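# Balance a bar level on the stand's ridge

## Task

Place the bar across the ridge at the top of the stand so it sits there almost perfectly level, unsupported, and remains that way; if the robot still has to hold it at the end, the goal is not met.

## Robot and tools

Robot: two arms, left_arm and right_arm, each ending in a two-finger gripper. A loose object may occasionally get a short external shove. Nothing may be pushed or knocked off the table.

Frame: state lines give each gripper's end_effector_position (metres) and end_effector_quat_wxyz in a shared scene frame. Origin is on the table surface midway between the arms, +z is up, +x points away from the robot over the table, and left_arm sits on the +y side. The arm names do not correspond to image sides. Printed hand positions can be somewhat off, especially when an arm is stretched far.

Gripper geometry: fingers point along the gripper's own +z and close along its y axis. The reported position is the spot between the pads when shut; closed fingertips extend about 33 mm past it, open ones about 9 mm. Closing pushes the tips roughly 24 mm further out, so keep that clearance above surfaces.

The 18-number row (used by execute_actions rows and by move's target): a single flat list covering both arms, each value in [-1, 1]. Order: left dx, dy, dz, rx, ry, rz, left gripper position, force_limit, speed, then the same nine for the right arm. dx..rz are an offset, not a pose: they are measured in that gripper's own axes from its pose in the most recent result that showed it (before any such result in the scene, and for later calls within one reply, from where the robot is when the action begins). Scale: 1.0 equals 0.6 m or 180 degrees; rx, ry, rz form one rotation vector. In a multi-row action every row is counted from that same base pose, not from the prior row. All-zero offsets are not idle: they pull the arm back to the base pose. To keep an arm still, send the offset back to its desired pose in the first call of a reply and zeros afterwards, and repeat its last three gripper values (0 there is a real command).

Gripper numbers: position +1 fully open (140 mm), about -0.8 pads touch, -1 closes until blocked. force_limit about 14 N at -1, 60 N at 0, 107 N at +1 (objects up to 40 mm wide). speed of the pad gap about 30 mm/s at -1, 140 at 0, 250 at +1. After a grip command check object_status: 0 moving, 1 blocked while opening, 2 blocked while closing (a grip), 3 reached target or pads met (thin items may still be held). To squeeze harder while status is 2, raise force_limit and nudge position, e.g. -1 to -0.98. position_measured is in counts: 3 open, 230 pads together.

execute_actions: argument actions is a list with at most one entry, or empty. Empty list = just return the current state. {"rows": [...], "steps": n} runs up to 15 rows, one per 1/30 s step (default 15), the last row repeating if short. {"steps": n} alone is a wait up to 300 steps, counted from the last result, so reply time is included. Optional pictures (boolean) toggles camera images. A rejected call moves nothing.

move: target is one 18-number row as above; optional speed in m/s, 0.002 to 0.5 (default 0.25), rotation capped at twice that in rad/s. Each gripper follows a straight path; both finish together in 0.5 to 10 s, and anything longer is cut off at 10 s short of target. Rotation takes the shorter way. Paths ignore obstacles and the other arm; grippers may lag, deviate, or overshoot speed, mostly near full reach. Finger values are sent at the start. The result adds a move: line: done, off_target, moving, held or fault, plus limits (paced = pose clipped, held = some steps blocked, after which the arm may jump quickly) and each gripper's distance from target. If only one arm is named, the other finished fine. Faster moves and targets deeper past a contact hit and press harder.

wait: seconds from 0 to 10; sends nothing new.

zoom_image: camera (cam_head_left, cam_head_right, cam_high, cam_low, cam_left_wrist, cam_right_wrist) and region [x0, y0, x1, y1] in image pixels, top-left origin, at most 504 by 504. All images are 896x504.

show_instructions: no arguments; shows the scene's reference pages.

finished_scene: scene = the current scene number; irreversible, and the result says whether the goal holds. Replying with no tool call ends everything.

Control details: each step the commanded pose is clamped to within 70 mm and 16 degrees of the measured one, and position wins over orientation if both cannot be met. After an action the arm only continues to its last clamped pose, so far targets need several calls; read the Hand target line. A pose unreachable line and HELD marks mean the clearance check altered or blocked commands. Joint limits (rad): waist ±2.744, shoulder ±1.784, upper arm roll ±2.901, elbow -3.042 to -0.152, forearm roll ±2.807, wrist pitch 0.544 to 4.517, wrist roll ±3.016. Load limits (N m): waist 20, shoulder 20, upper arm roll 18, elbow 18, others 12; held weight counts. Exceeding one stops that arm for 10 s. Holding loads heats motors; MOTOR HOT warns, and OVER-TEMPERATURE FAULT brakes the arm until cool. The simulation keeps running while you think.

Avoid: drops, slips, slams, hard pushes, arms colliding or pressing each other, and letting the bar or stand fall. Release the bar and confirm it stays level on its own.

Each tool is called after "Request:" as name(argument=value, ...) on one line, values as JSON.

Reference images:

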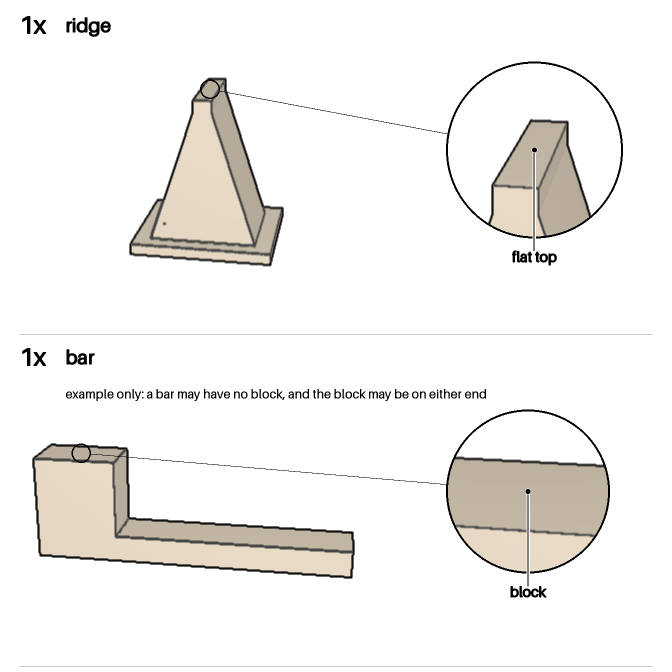

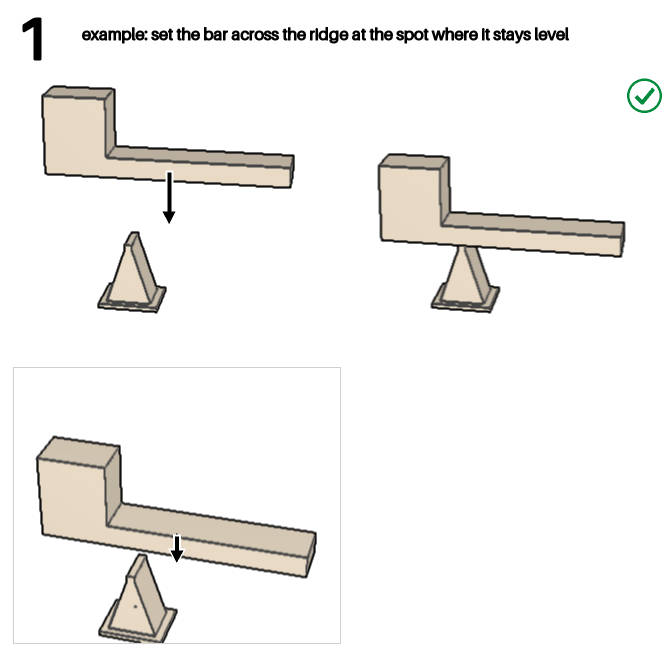

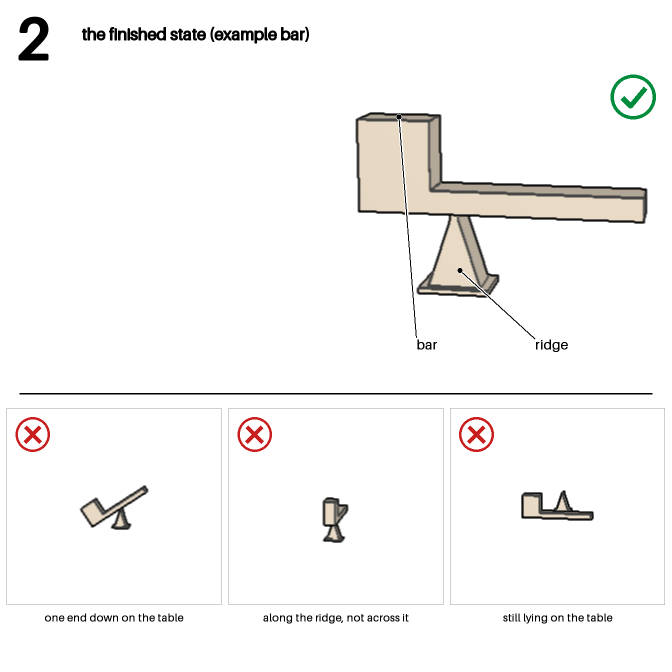

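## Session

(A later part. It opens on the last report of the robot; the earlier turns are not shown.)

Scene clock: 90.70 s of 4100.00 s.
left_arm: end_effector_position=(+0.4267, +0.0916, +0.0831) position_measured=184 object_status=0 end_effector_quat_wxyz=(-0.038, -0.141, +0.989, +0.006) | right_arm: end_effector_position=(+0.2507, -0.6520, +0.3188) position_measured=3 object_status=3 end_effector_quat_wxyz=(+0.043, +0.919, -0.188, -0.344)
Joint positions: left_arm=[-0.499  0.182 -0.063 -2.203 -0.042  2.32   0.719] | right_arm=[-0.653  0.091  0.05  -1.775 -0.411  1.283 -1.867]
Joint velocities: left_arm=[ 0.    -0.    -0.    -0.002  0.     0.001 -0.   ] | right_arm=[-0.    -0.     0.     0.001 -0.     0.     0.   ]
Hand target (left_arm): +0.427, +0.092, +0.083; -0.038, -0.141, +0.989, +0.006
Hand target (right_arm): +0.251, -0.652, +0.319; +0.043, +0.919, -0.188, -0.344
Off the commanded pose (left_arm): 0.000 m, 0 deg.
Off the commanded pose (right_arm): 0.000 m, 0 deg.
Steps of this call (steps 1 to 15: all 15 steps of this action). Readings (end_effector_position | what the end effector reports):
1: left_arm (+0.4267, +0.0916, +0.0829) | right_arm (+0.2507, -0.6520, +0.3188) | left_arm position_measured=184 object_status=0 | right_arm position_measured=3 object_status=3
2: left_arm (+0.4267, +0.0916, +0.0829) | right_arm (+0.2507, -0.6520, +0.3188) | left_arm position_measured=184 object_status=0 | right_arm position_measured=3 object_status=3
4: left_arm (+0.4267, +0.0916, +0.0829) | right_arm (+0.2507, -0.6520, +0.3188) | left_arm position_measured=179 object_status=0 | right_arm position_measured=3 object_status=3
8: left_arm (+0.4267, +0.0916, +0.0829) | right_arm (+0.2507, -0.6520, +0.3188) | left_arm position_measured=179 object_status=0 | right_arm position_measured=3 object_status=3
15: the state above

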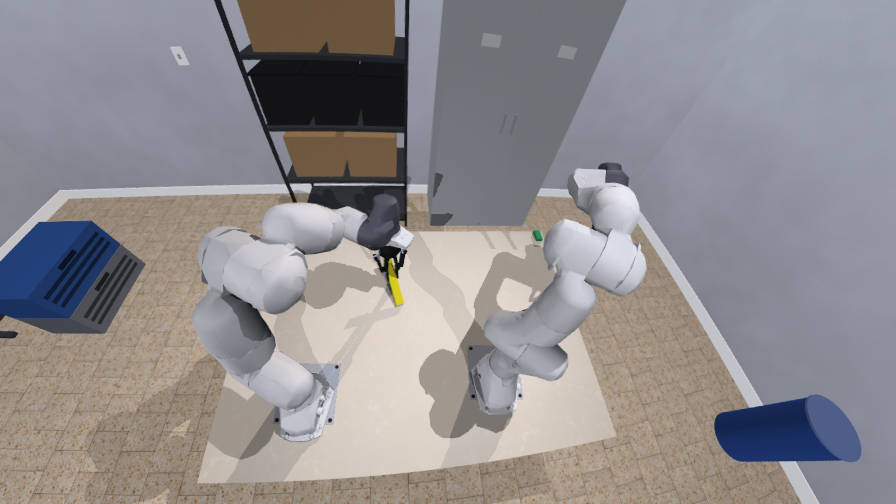

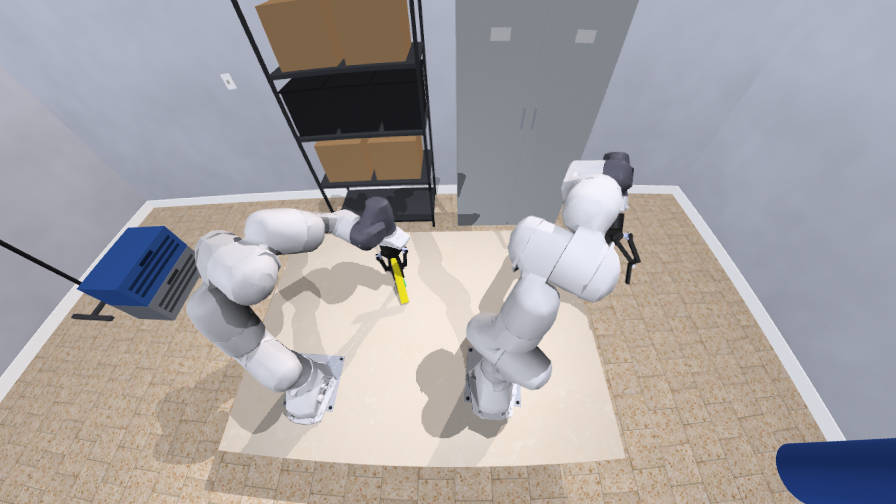

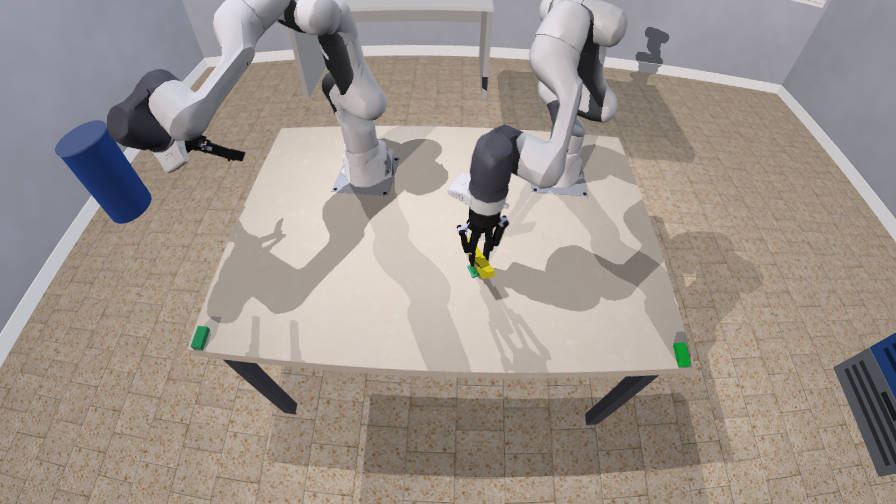

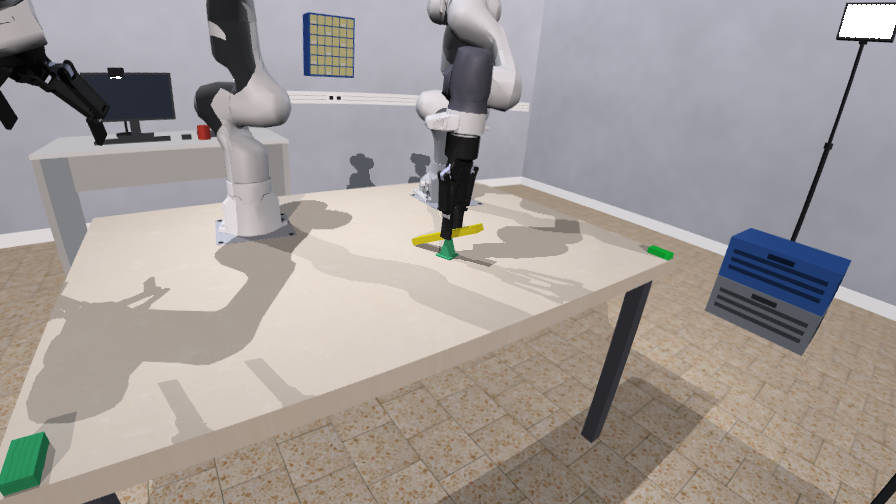

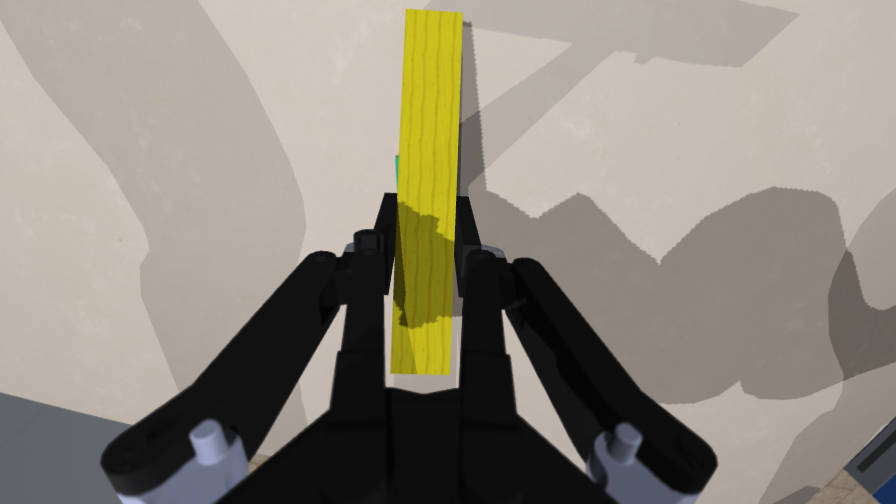

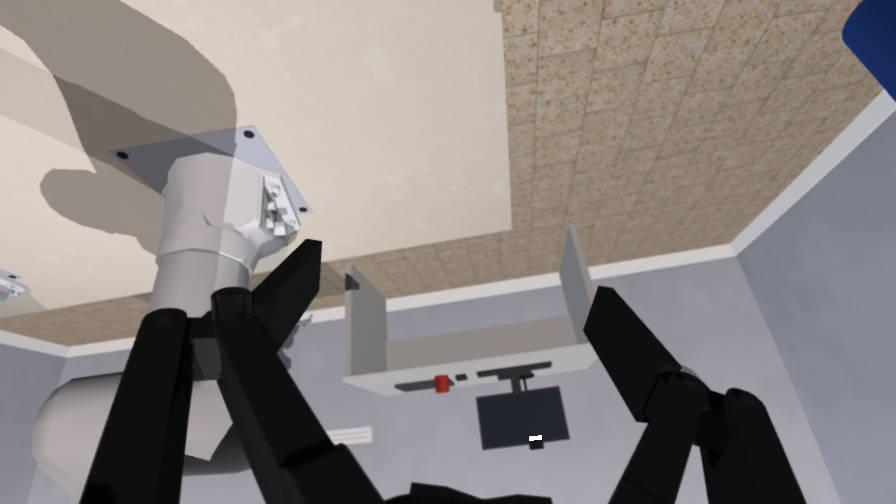

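Request:
move(target=[0,0,-0.05,0,0.16,0,-1,-0.3,-0.5,0,0,0,0,0,0,1,0,0], speed=0.1)

Request:
zoom_image(camera="cam_low", region=[390, 190, 510, 270])

Scene clock: 101.10 s of 4100.00 s.
left_arm: end_effector_position=(+0.4291, +0.0920, +0.1135) position_measured=184 object_status=2 end_effector_quat_wxyz=(-0.282, -0.138, +0.949, -0.031) | right_arm: end_effector_position=(+0.2507, -0.6520, +0.3188) position_measured=3 object_status=3 end_effector_quat_wxyz=(+0.043, +0.919, -0.188, -0.344)
Joint positions: left_arm=[-0.271  0.477 -0.128 -1.716 -0.297  1.723  0.962] | right_arm=[-0.653  0.091  0.05  -1.775 -0.411  1.283 -1.867]
Joint velocities: left_arm=[ 0.004 -0.    -0.003  0.001 -0.    -0.012  0.006] | right_arm=[-0.     0.001 -0.001 -0.001 -0.001 -0.001  0.001]
Hand target (left_arm): +0.428, +0.091, +0.115; -0.284, -0.135, +0.949, -0.033
Hand target (right_arm): +0.251, -0.652, +0.319; +0.043, +0.919, -0.188, -0.344
Off the commanded pose (left_arm): 0.001 m, 0 deg.
Off the commanded pose (right_arm): 0.000 m, 0 deg.
After step 90, 4.33 s passed at rest.
move: done

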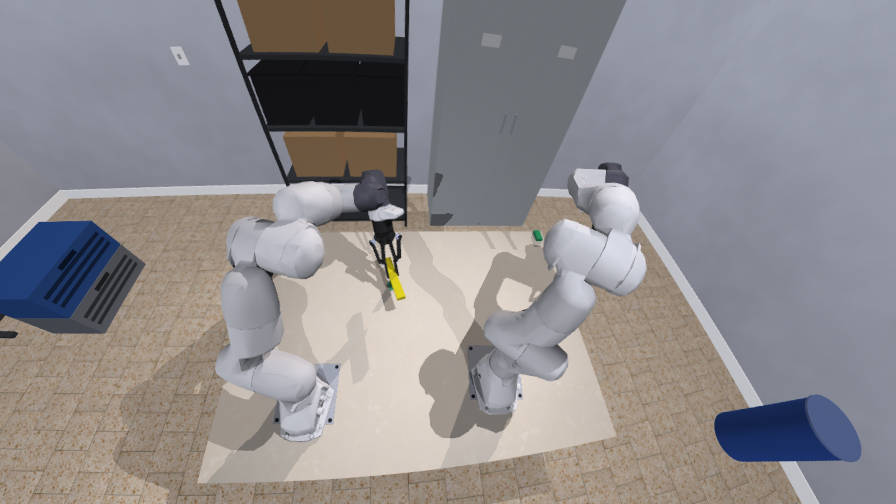

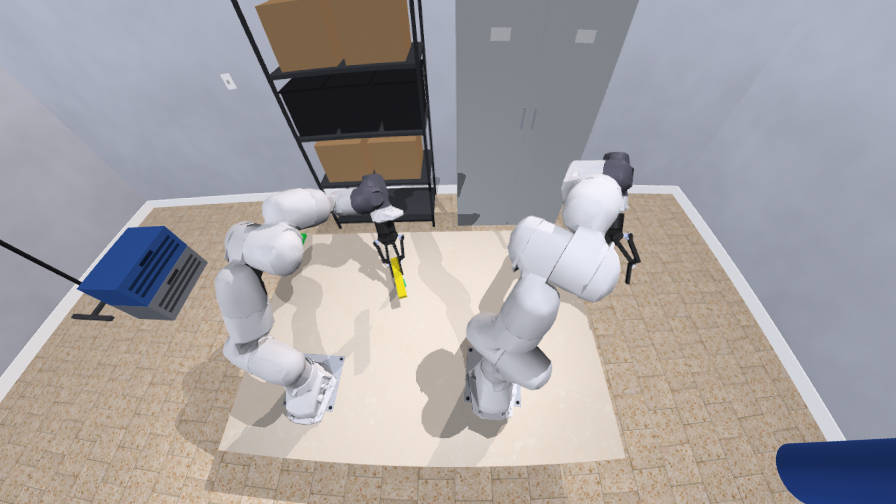

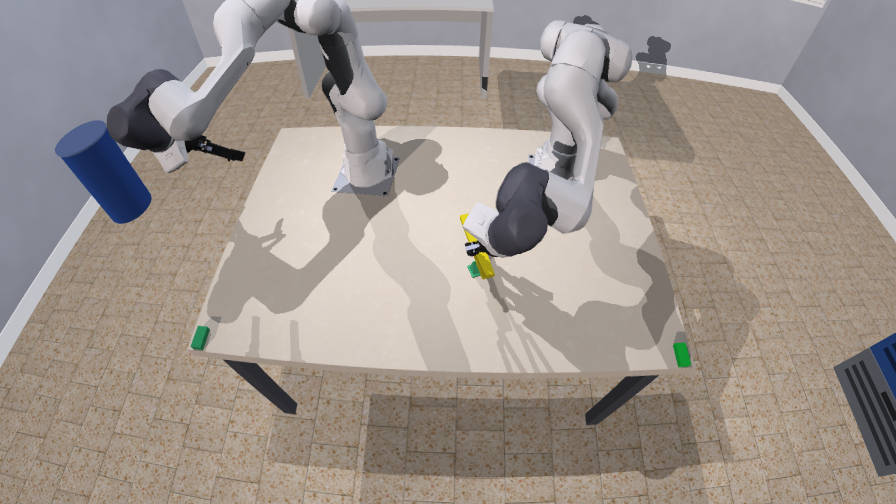

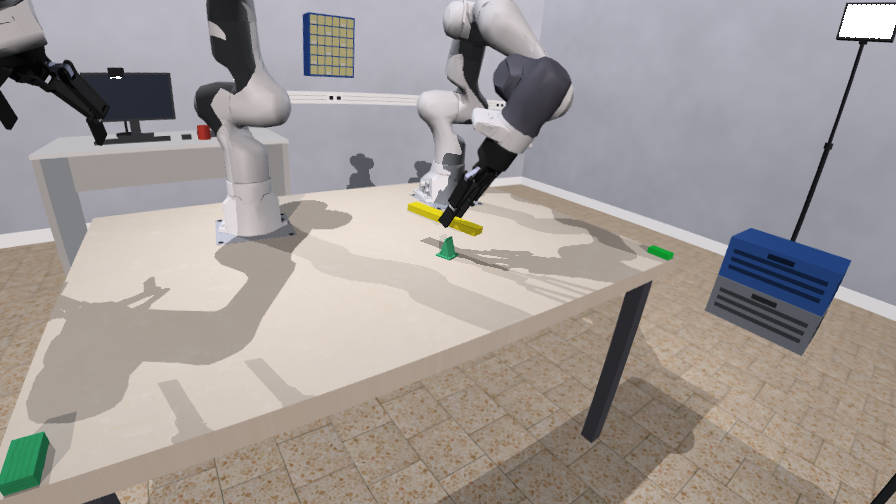

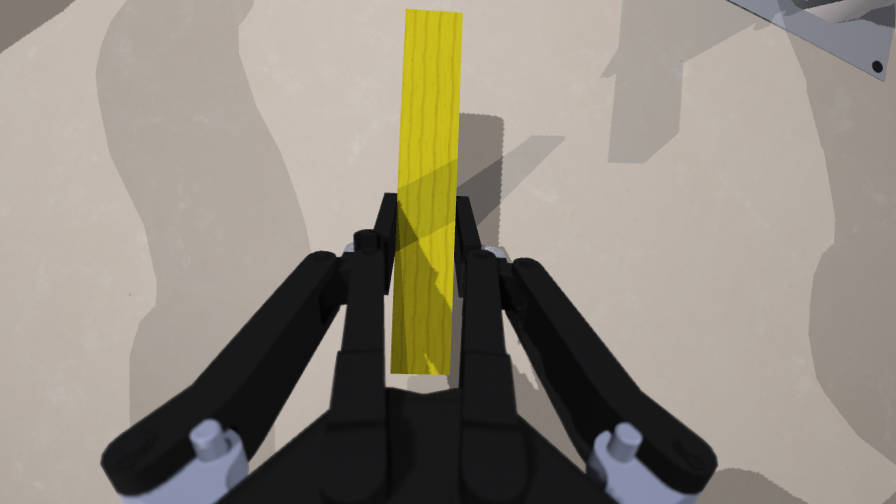

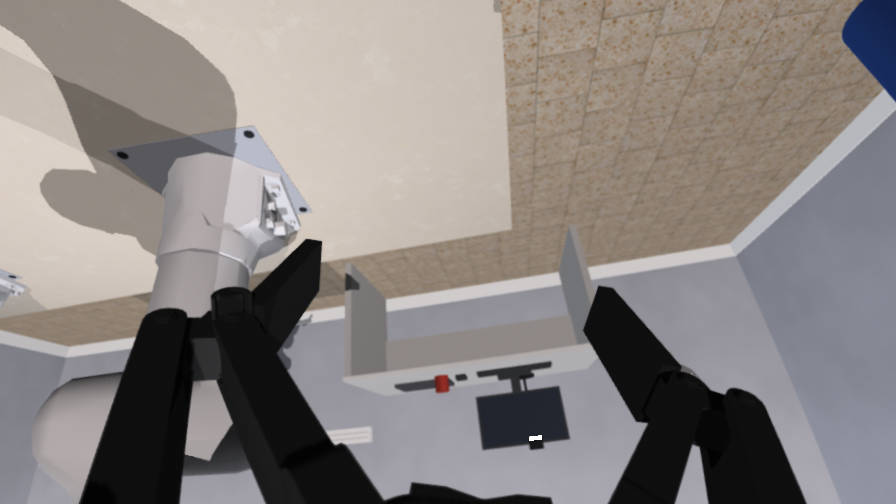

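Region (390, 190, 510, 270) of cam_low's 896x504 image, scaled by 4.200, with more detail than that image has.

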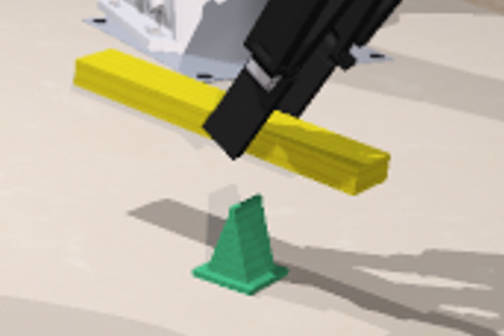

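Request:
execute_actions(actions=[])

Scene clock: 109.40 s of 4100.00 s.
left_arm: end_effector_position=(+0.4286, +0.0922, +0.1137) position_measured=184 object_status=2 end_effector_quat_wxyz=(-0.282, -0.137, +0.949, -0.031) | right_arm: end_effector_position=(+0.2507, -0.6520, +0.3188) position_measured=3 object_status=3 end_effector_quat_wxyz=(+0.043, +0.919, -0.188, -0.344)
Joint positions: left_arm=[-0.271  0.477 -0.128 -1.716 -0.297  1.721  0.964] | right_arm=[-0.653  0.091  0.05  -1.775 -0.411  1.283 -1.867]
Joint velocities: left_arm=[-0.     0.    -0.001  0.     0.001  0.     0.001] | right_arm=[ 0.  0.  0. -0. -0. -0. -0.]
Hand target (left_arm): +0.428, +0.091, +0.115; -0.284, -0.135, +0.949, -0.033
Hand target (right_arm): +0.251, -0.652, +0.319; +0.043, +0.919, -0.188, -0.344
Off the commanded pose (left_arm): 0.001 m, 0 deg.
Off the commanded pose (right_arm): 0.000 m, 0 deg.
Steps of this call (steps 1 to 90: nothing new was sent; then 5.30 s passed at rest). Readings (end_effector_position | what the end effector reports):
1: left_arm (+0.4290, +0.0921, +0.1135) | right_arm (+0.2507, -0.6520, +0.3188) | left_arm position_measured=184 object_status=2 | right_arm position_measured=3 object_status=3
2: left_arm (+0.4289, +0.0921, +0.1136) | right_arm (+0.2507, -0.6520, +0.3188) | left_arm position_measured=184 object_status=2 | right_arm position_measured=3 object_status=3
4: left_arm (+0.4288, +0.0921, +0.1136) | right_arm (+0.2507, -0.6520, +0.3188) | left_arm position_measured=184 object_status=2 | right_arm position_measured=3 object_status=3
8: left_arm (+0.4287, +0.0922, +0.1136) | right_arm (+0.2507, -0.6520, +0.3188) | left_arm position_measured=184 object_status=2 | right_arm position_measured=3 object_status=3
90: the state above

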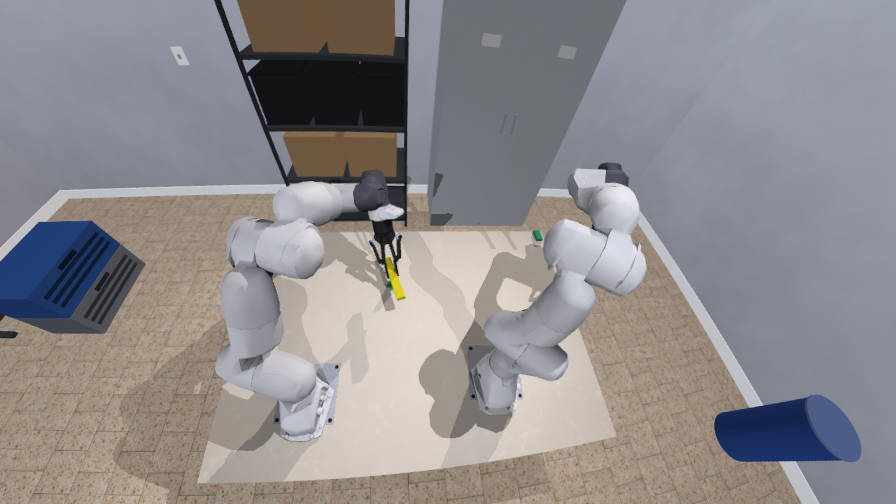

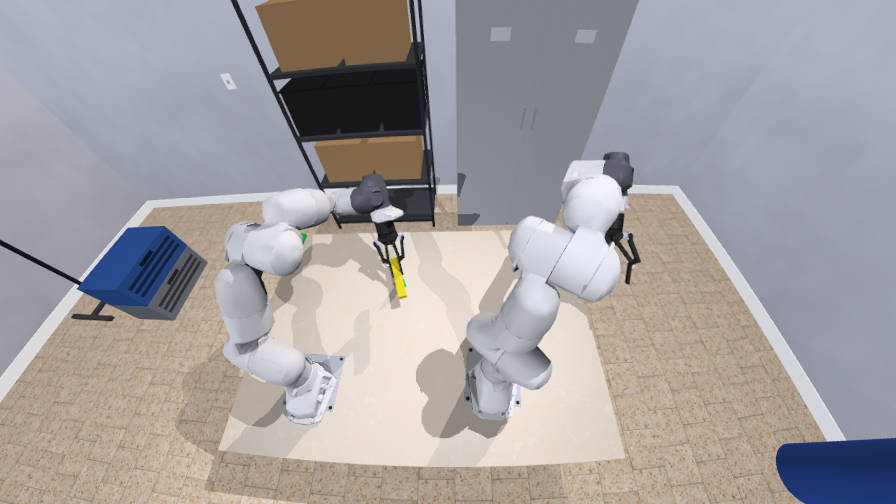

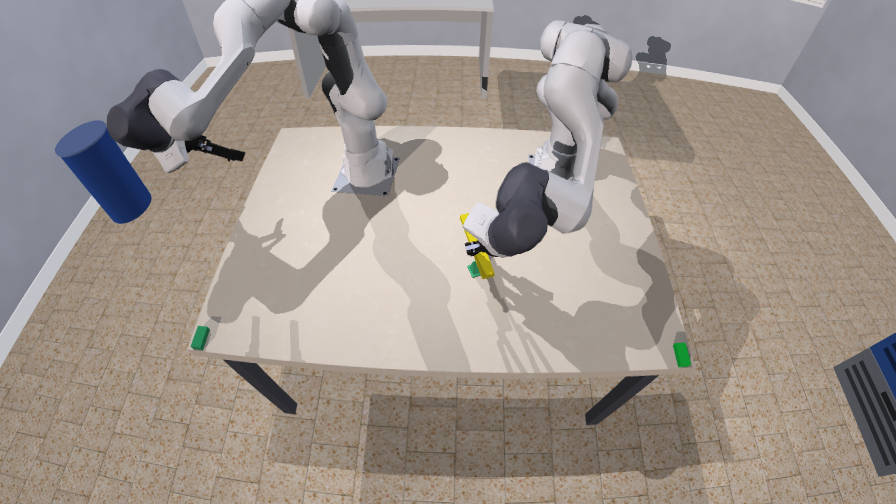

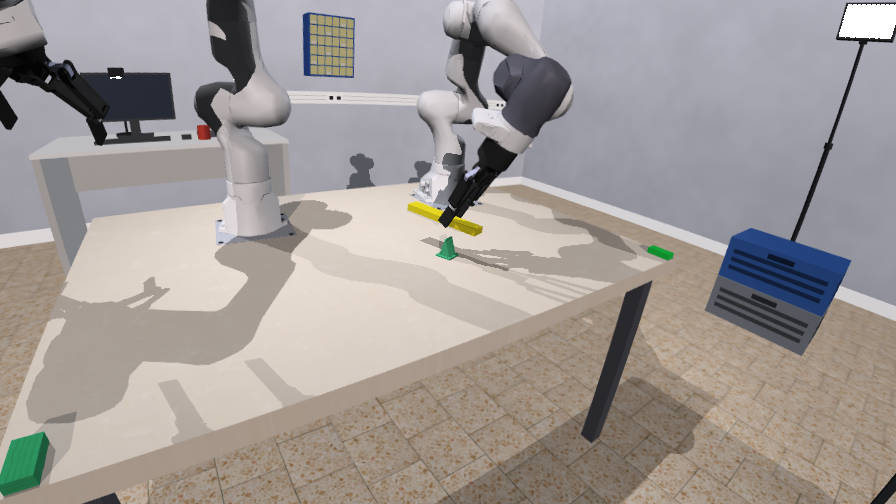

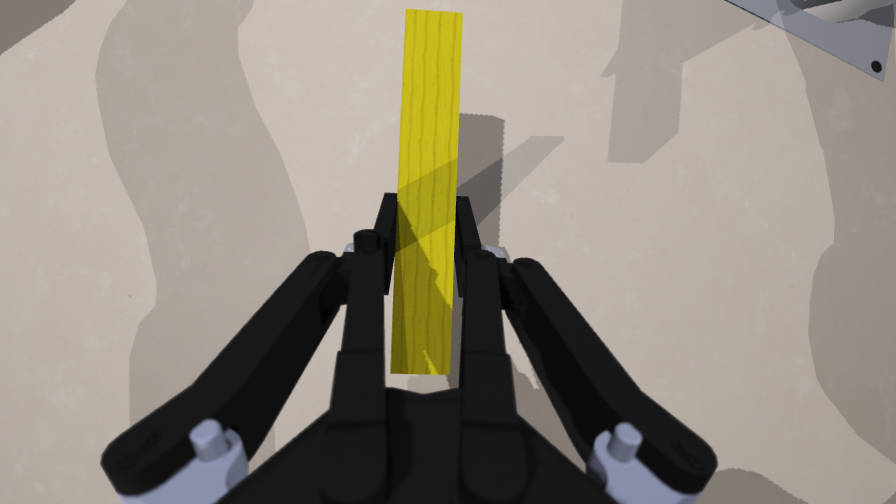

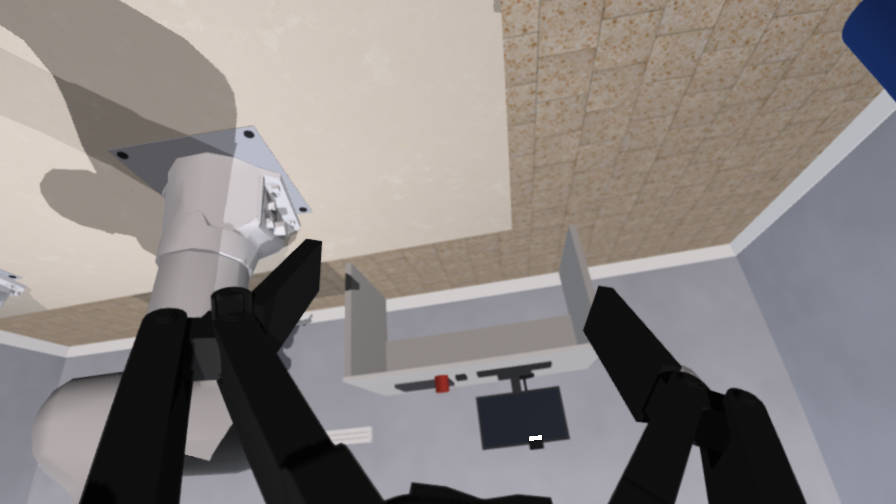

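Request:
move(target=[0,-0.15,0,0,0,0,-1,-0.3,-0.5,0,0,0,0,0,0,1,0,0], speed=0.1)

Scene clock: 113.53 s of 4100.00 s.
left_arm: end_effector_position=(+0.4541, +0.0071, +0.1105) position_measured=184 object_status=2 end_effector_quat_wxyz=(-0.280, -0.131, +0.951, -0.031) | right_arm: end_effector_position=(+0.2507, -0.6520, +0.3188) position_measured=3 object_status=3 end_effector_quat_wxyz=(+0.043, +0.919, -0.188, -0.344)
Joint positions: left_arm=[-0.368  0.674 -0.143 -1.408 -0.304  1.653  0.852] | right_arm=[-0.653  0.091  0.05  -1.775 -0.411  1.283 -1.867]
Joint velocities: left_arm=[-0.001  0.002  0.001  0.003  0.001 -0.011 -0.029] | right_arm=[ 0.001  0.    -0.001 -0.    -0.002  0.     0.001]
Hand target (left_arm): +0.453, +0.007, +0.111; -0.282, -0.137, +0.949, -0.030
Hand target (right_arm): +0.251, -0.652, +0.319; +0.043, +0.919, -0.188, -0.344
Off the commanded pose (left_arm): 0.002 m, 1 deg.
Off the commanded pose (right_arm): 0.000 m, 0 deg.
move: done

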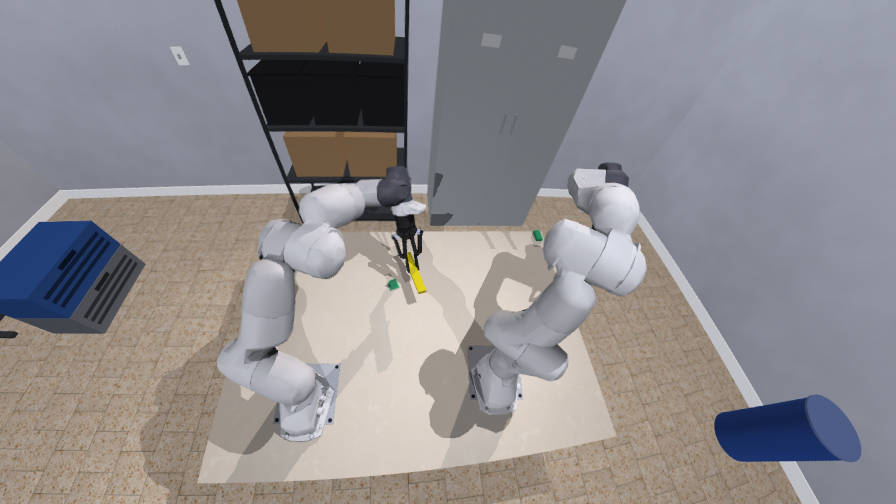

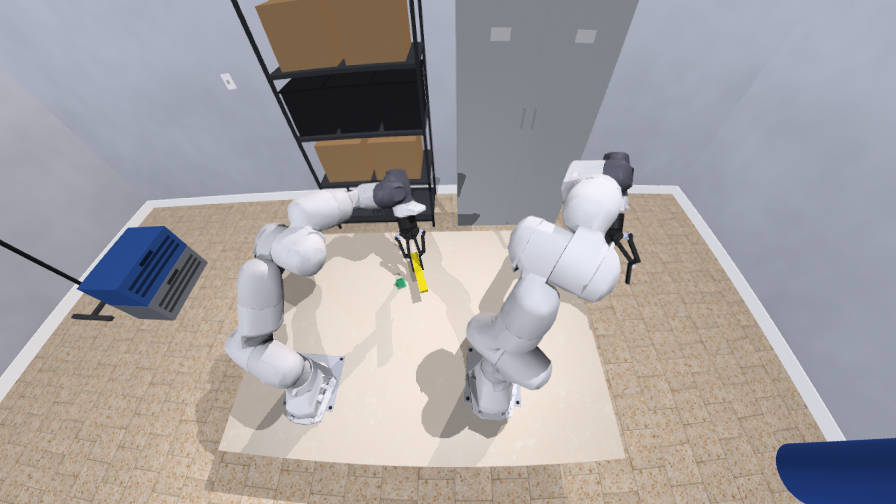

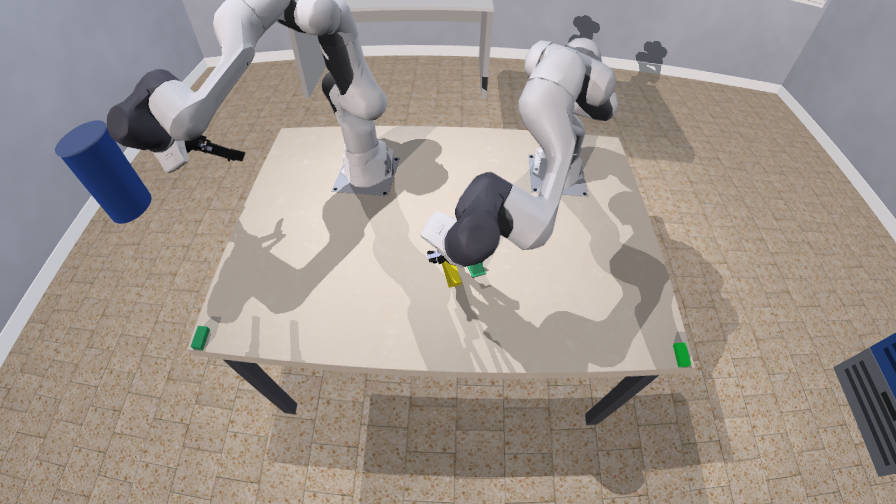

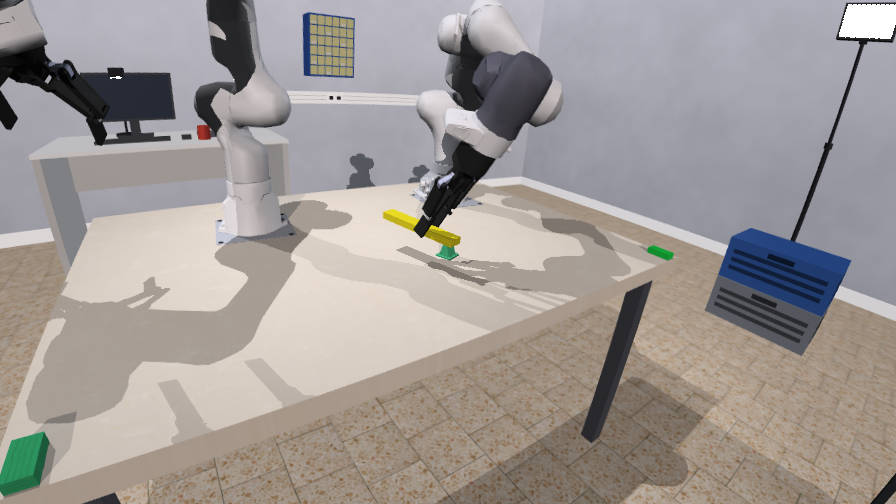

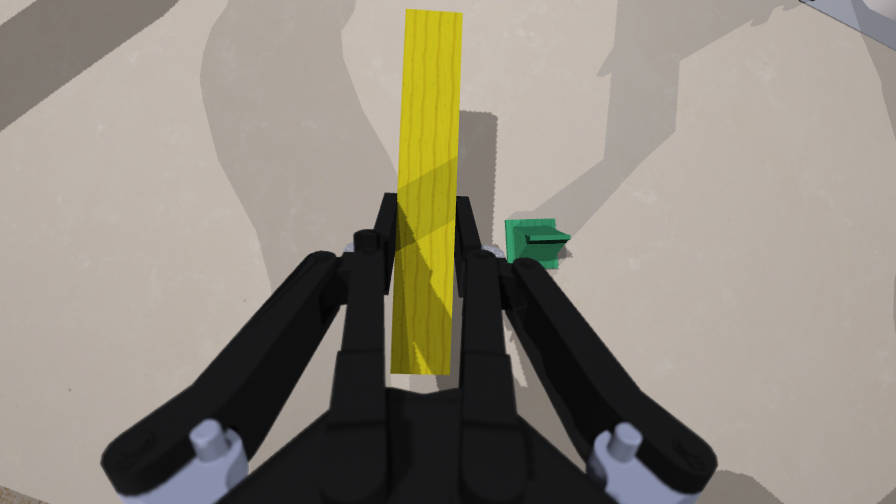

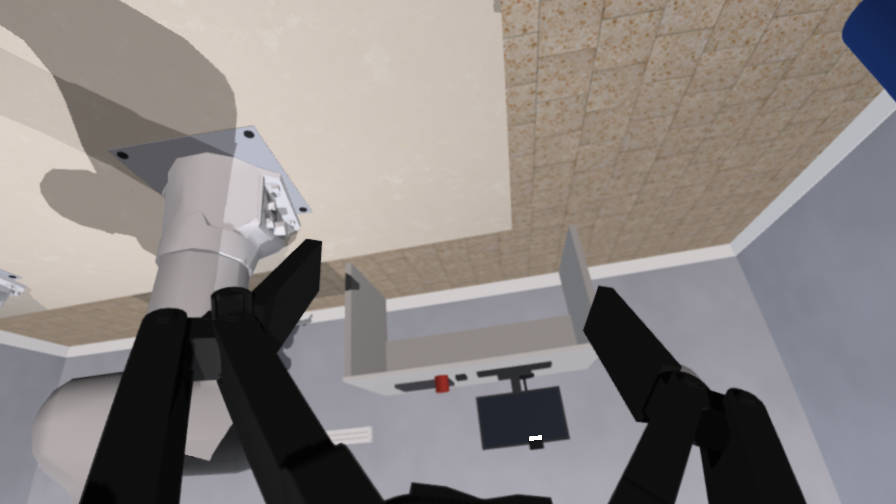

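Request:
move(target=[-0.0663,-0.0017,0.1033,0,0,0,-1,-0.3,-0.5,0,0,0,0,0,0,1,0,0], speed=0.05)

Request:
zoom_image(camera="cam_low", region=[350,190,500,290])

Scene clock: 118.43 s of 4100.00 s.
left_arm: end_effector_position=(+0.4539, +0.0076, +0.0368) position_measured=184 object_status=2 end_effector_quat_wxyz=(-0.283, -0.135, +0.949, -0.031) | right_arm: end_effector_position=(+0.2507, -0.6520, +0.3188) position_measured=3 object_status=3 end_effector_quat_wxyz=(+0.043, +0.919, -0.188, -0.344)
Joint positions: left_arm=[-0.37   0.775 -0.143 -1.434 -0.3    1.769  0.882] | right_arm=[-0.653  0.091  0.05  -1.775 -0.411  1.283 -1.867]
Joint velocities: left_arm=[ 0.    -0.    -0.001 -0.001  0.001  0.012  0.009] | right_arm=[ 0.001 -0.    -0.    -0.    -0.001 -0.    -0.001]
Hand target (left_arm): +0.455, +0.007, +0.037; -0.280, -0.131, +0.950, -0.031
Hand target (right_arm): +0.251, -0.652, +0.319; +0.043, +0.919, -0.188, -0.344
Off the commanded pose (left_arm): 0.001 m, 1 deg.
Off the commanded pose (right_arm): 0.000 m, 0 deg.
After step 90, 0.10 s passed at rest.
move: done

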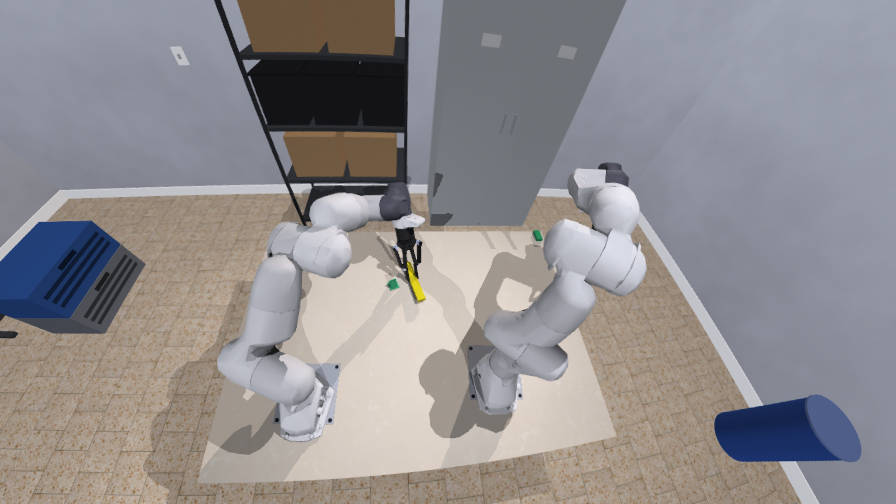

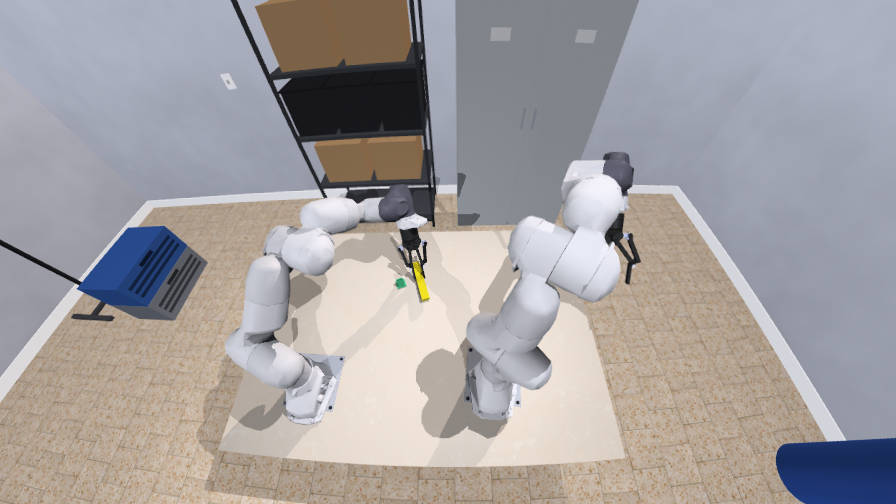

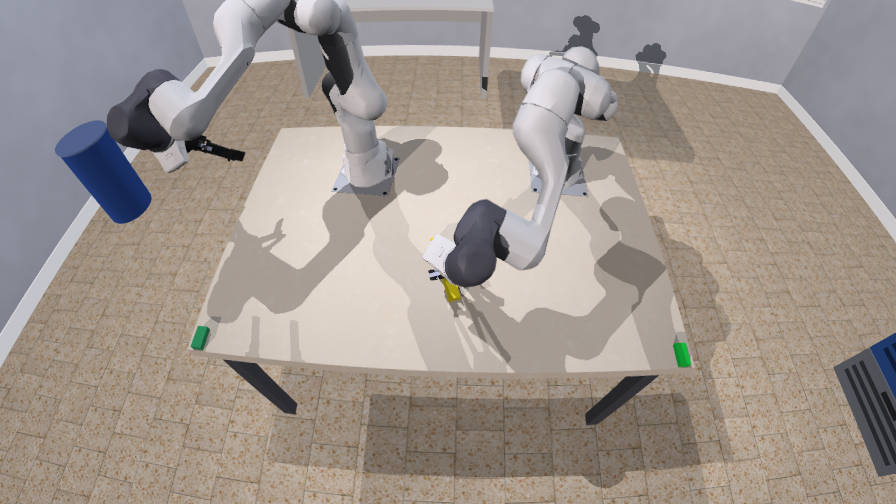

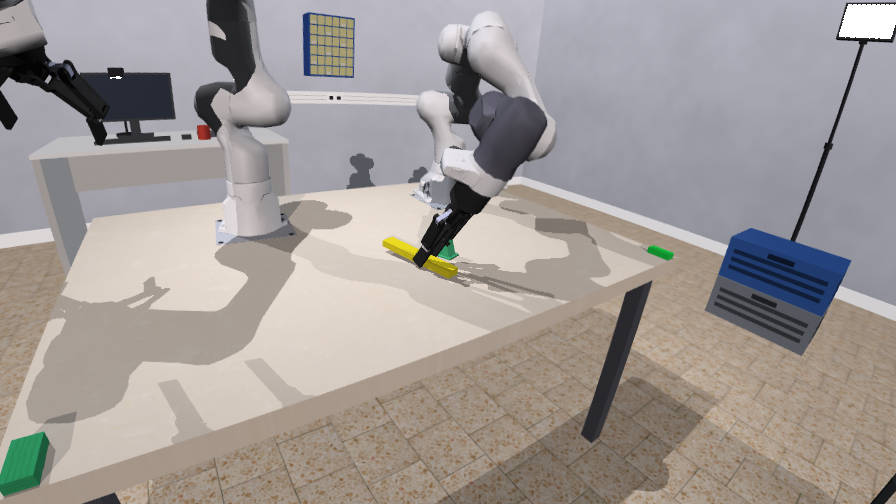

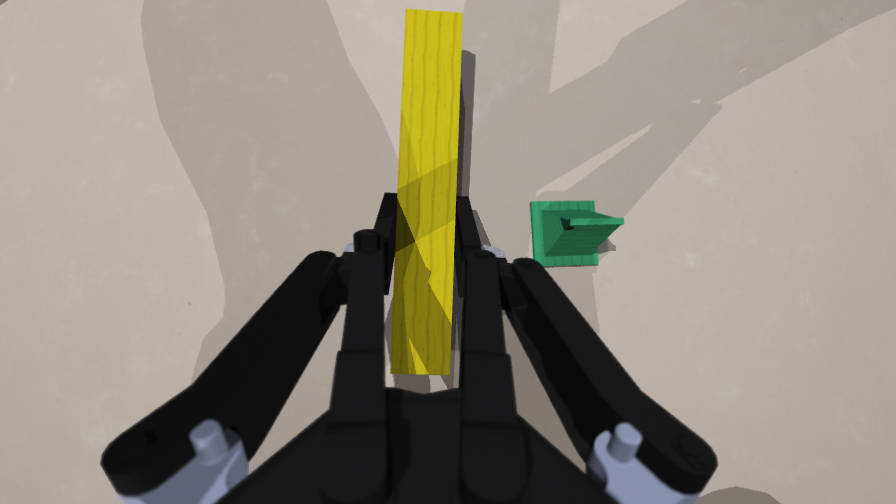

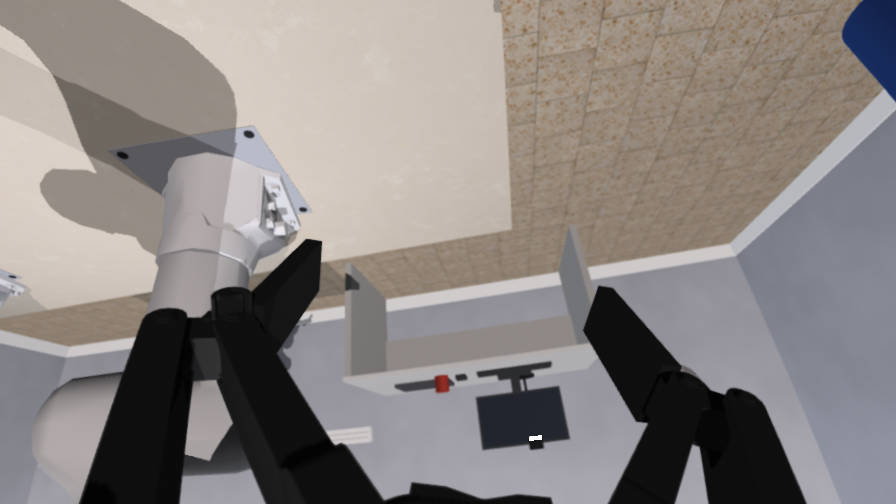

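Region (350, 190, 500, 290) of cam_low's 896x504 image, scaled by 3.360, with more detail than that image has.

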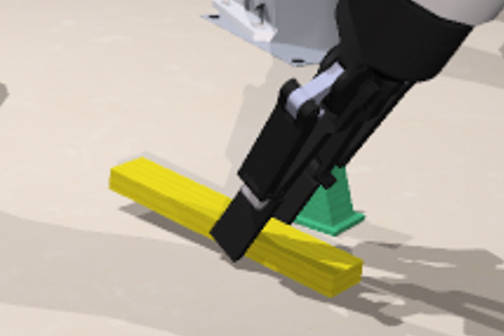

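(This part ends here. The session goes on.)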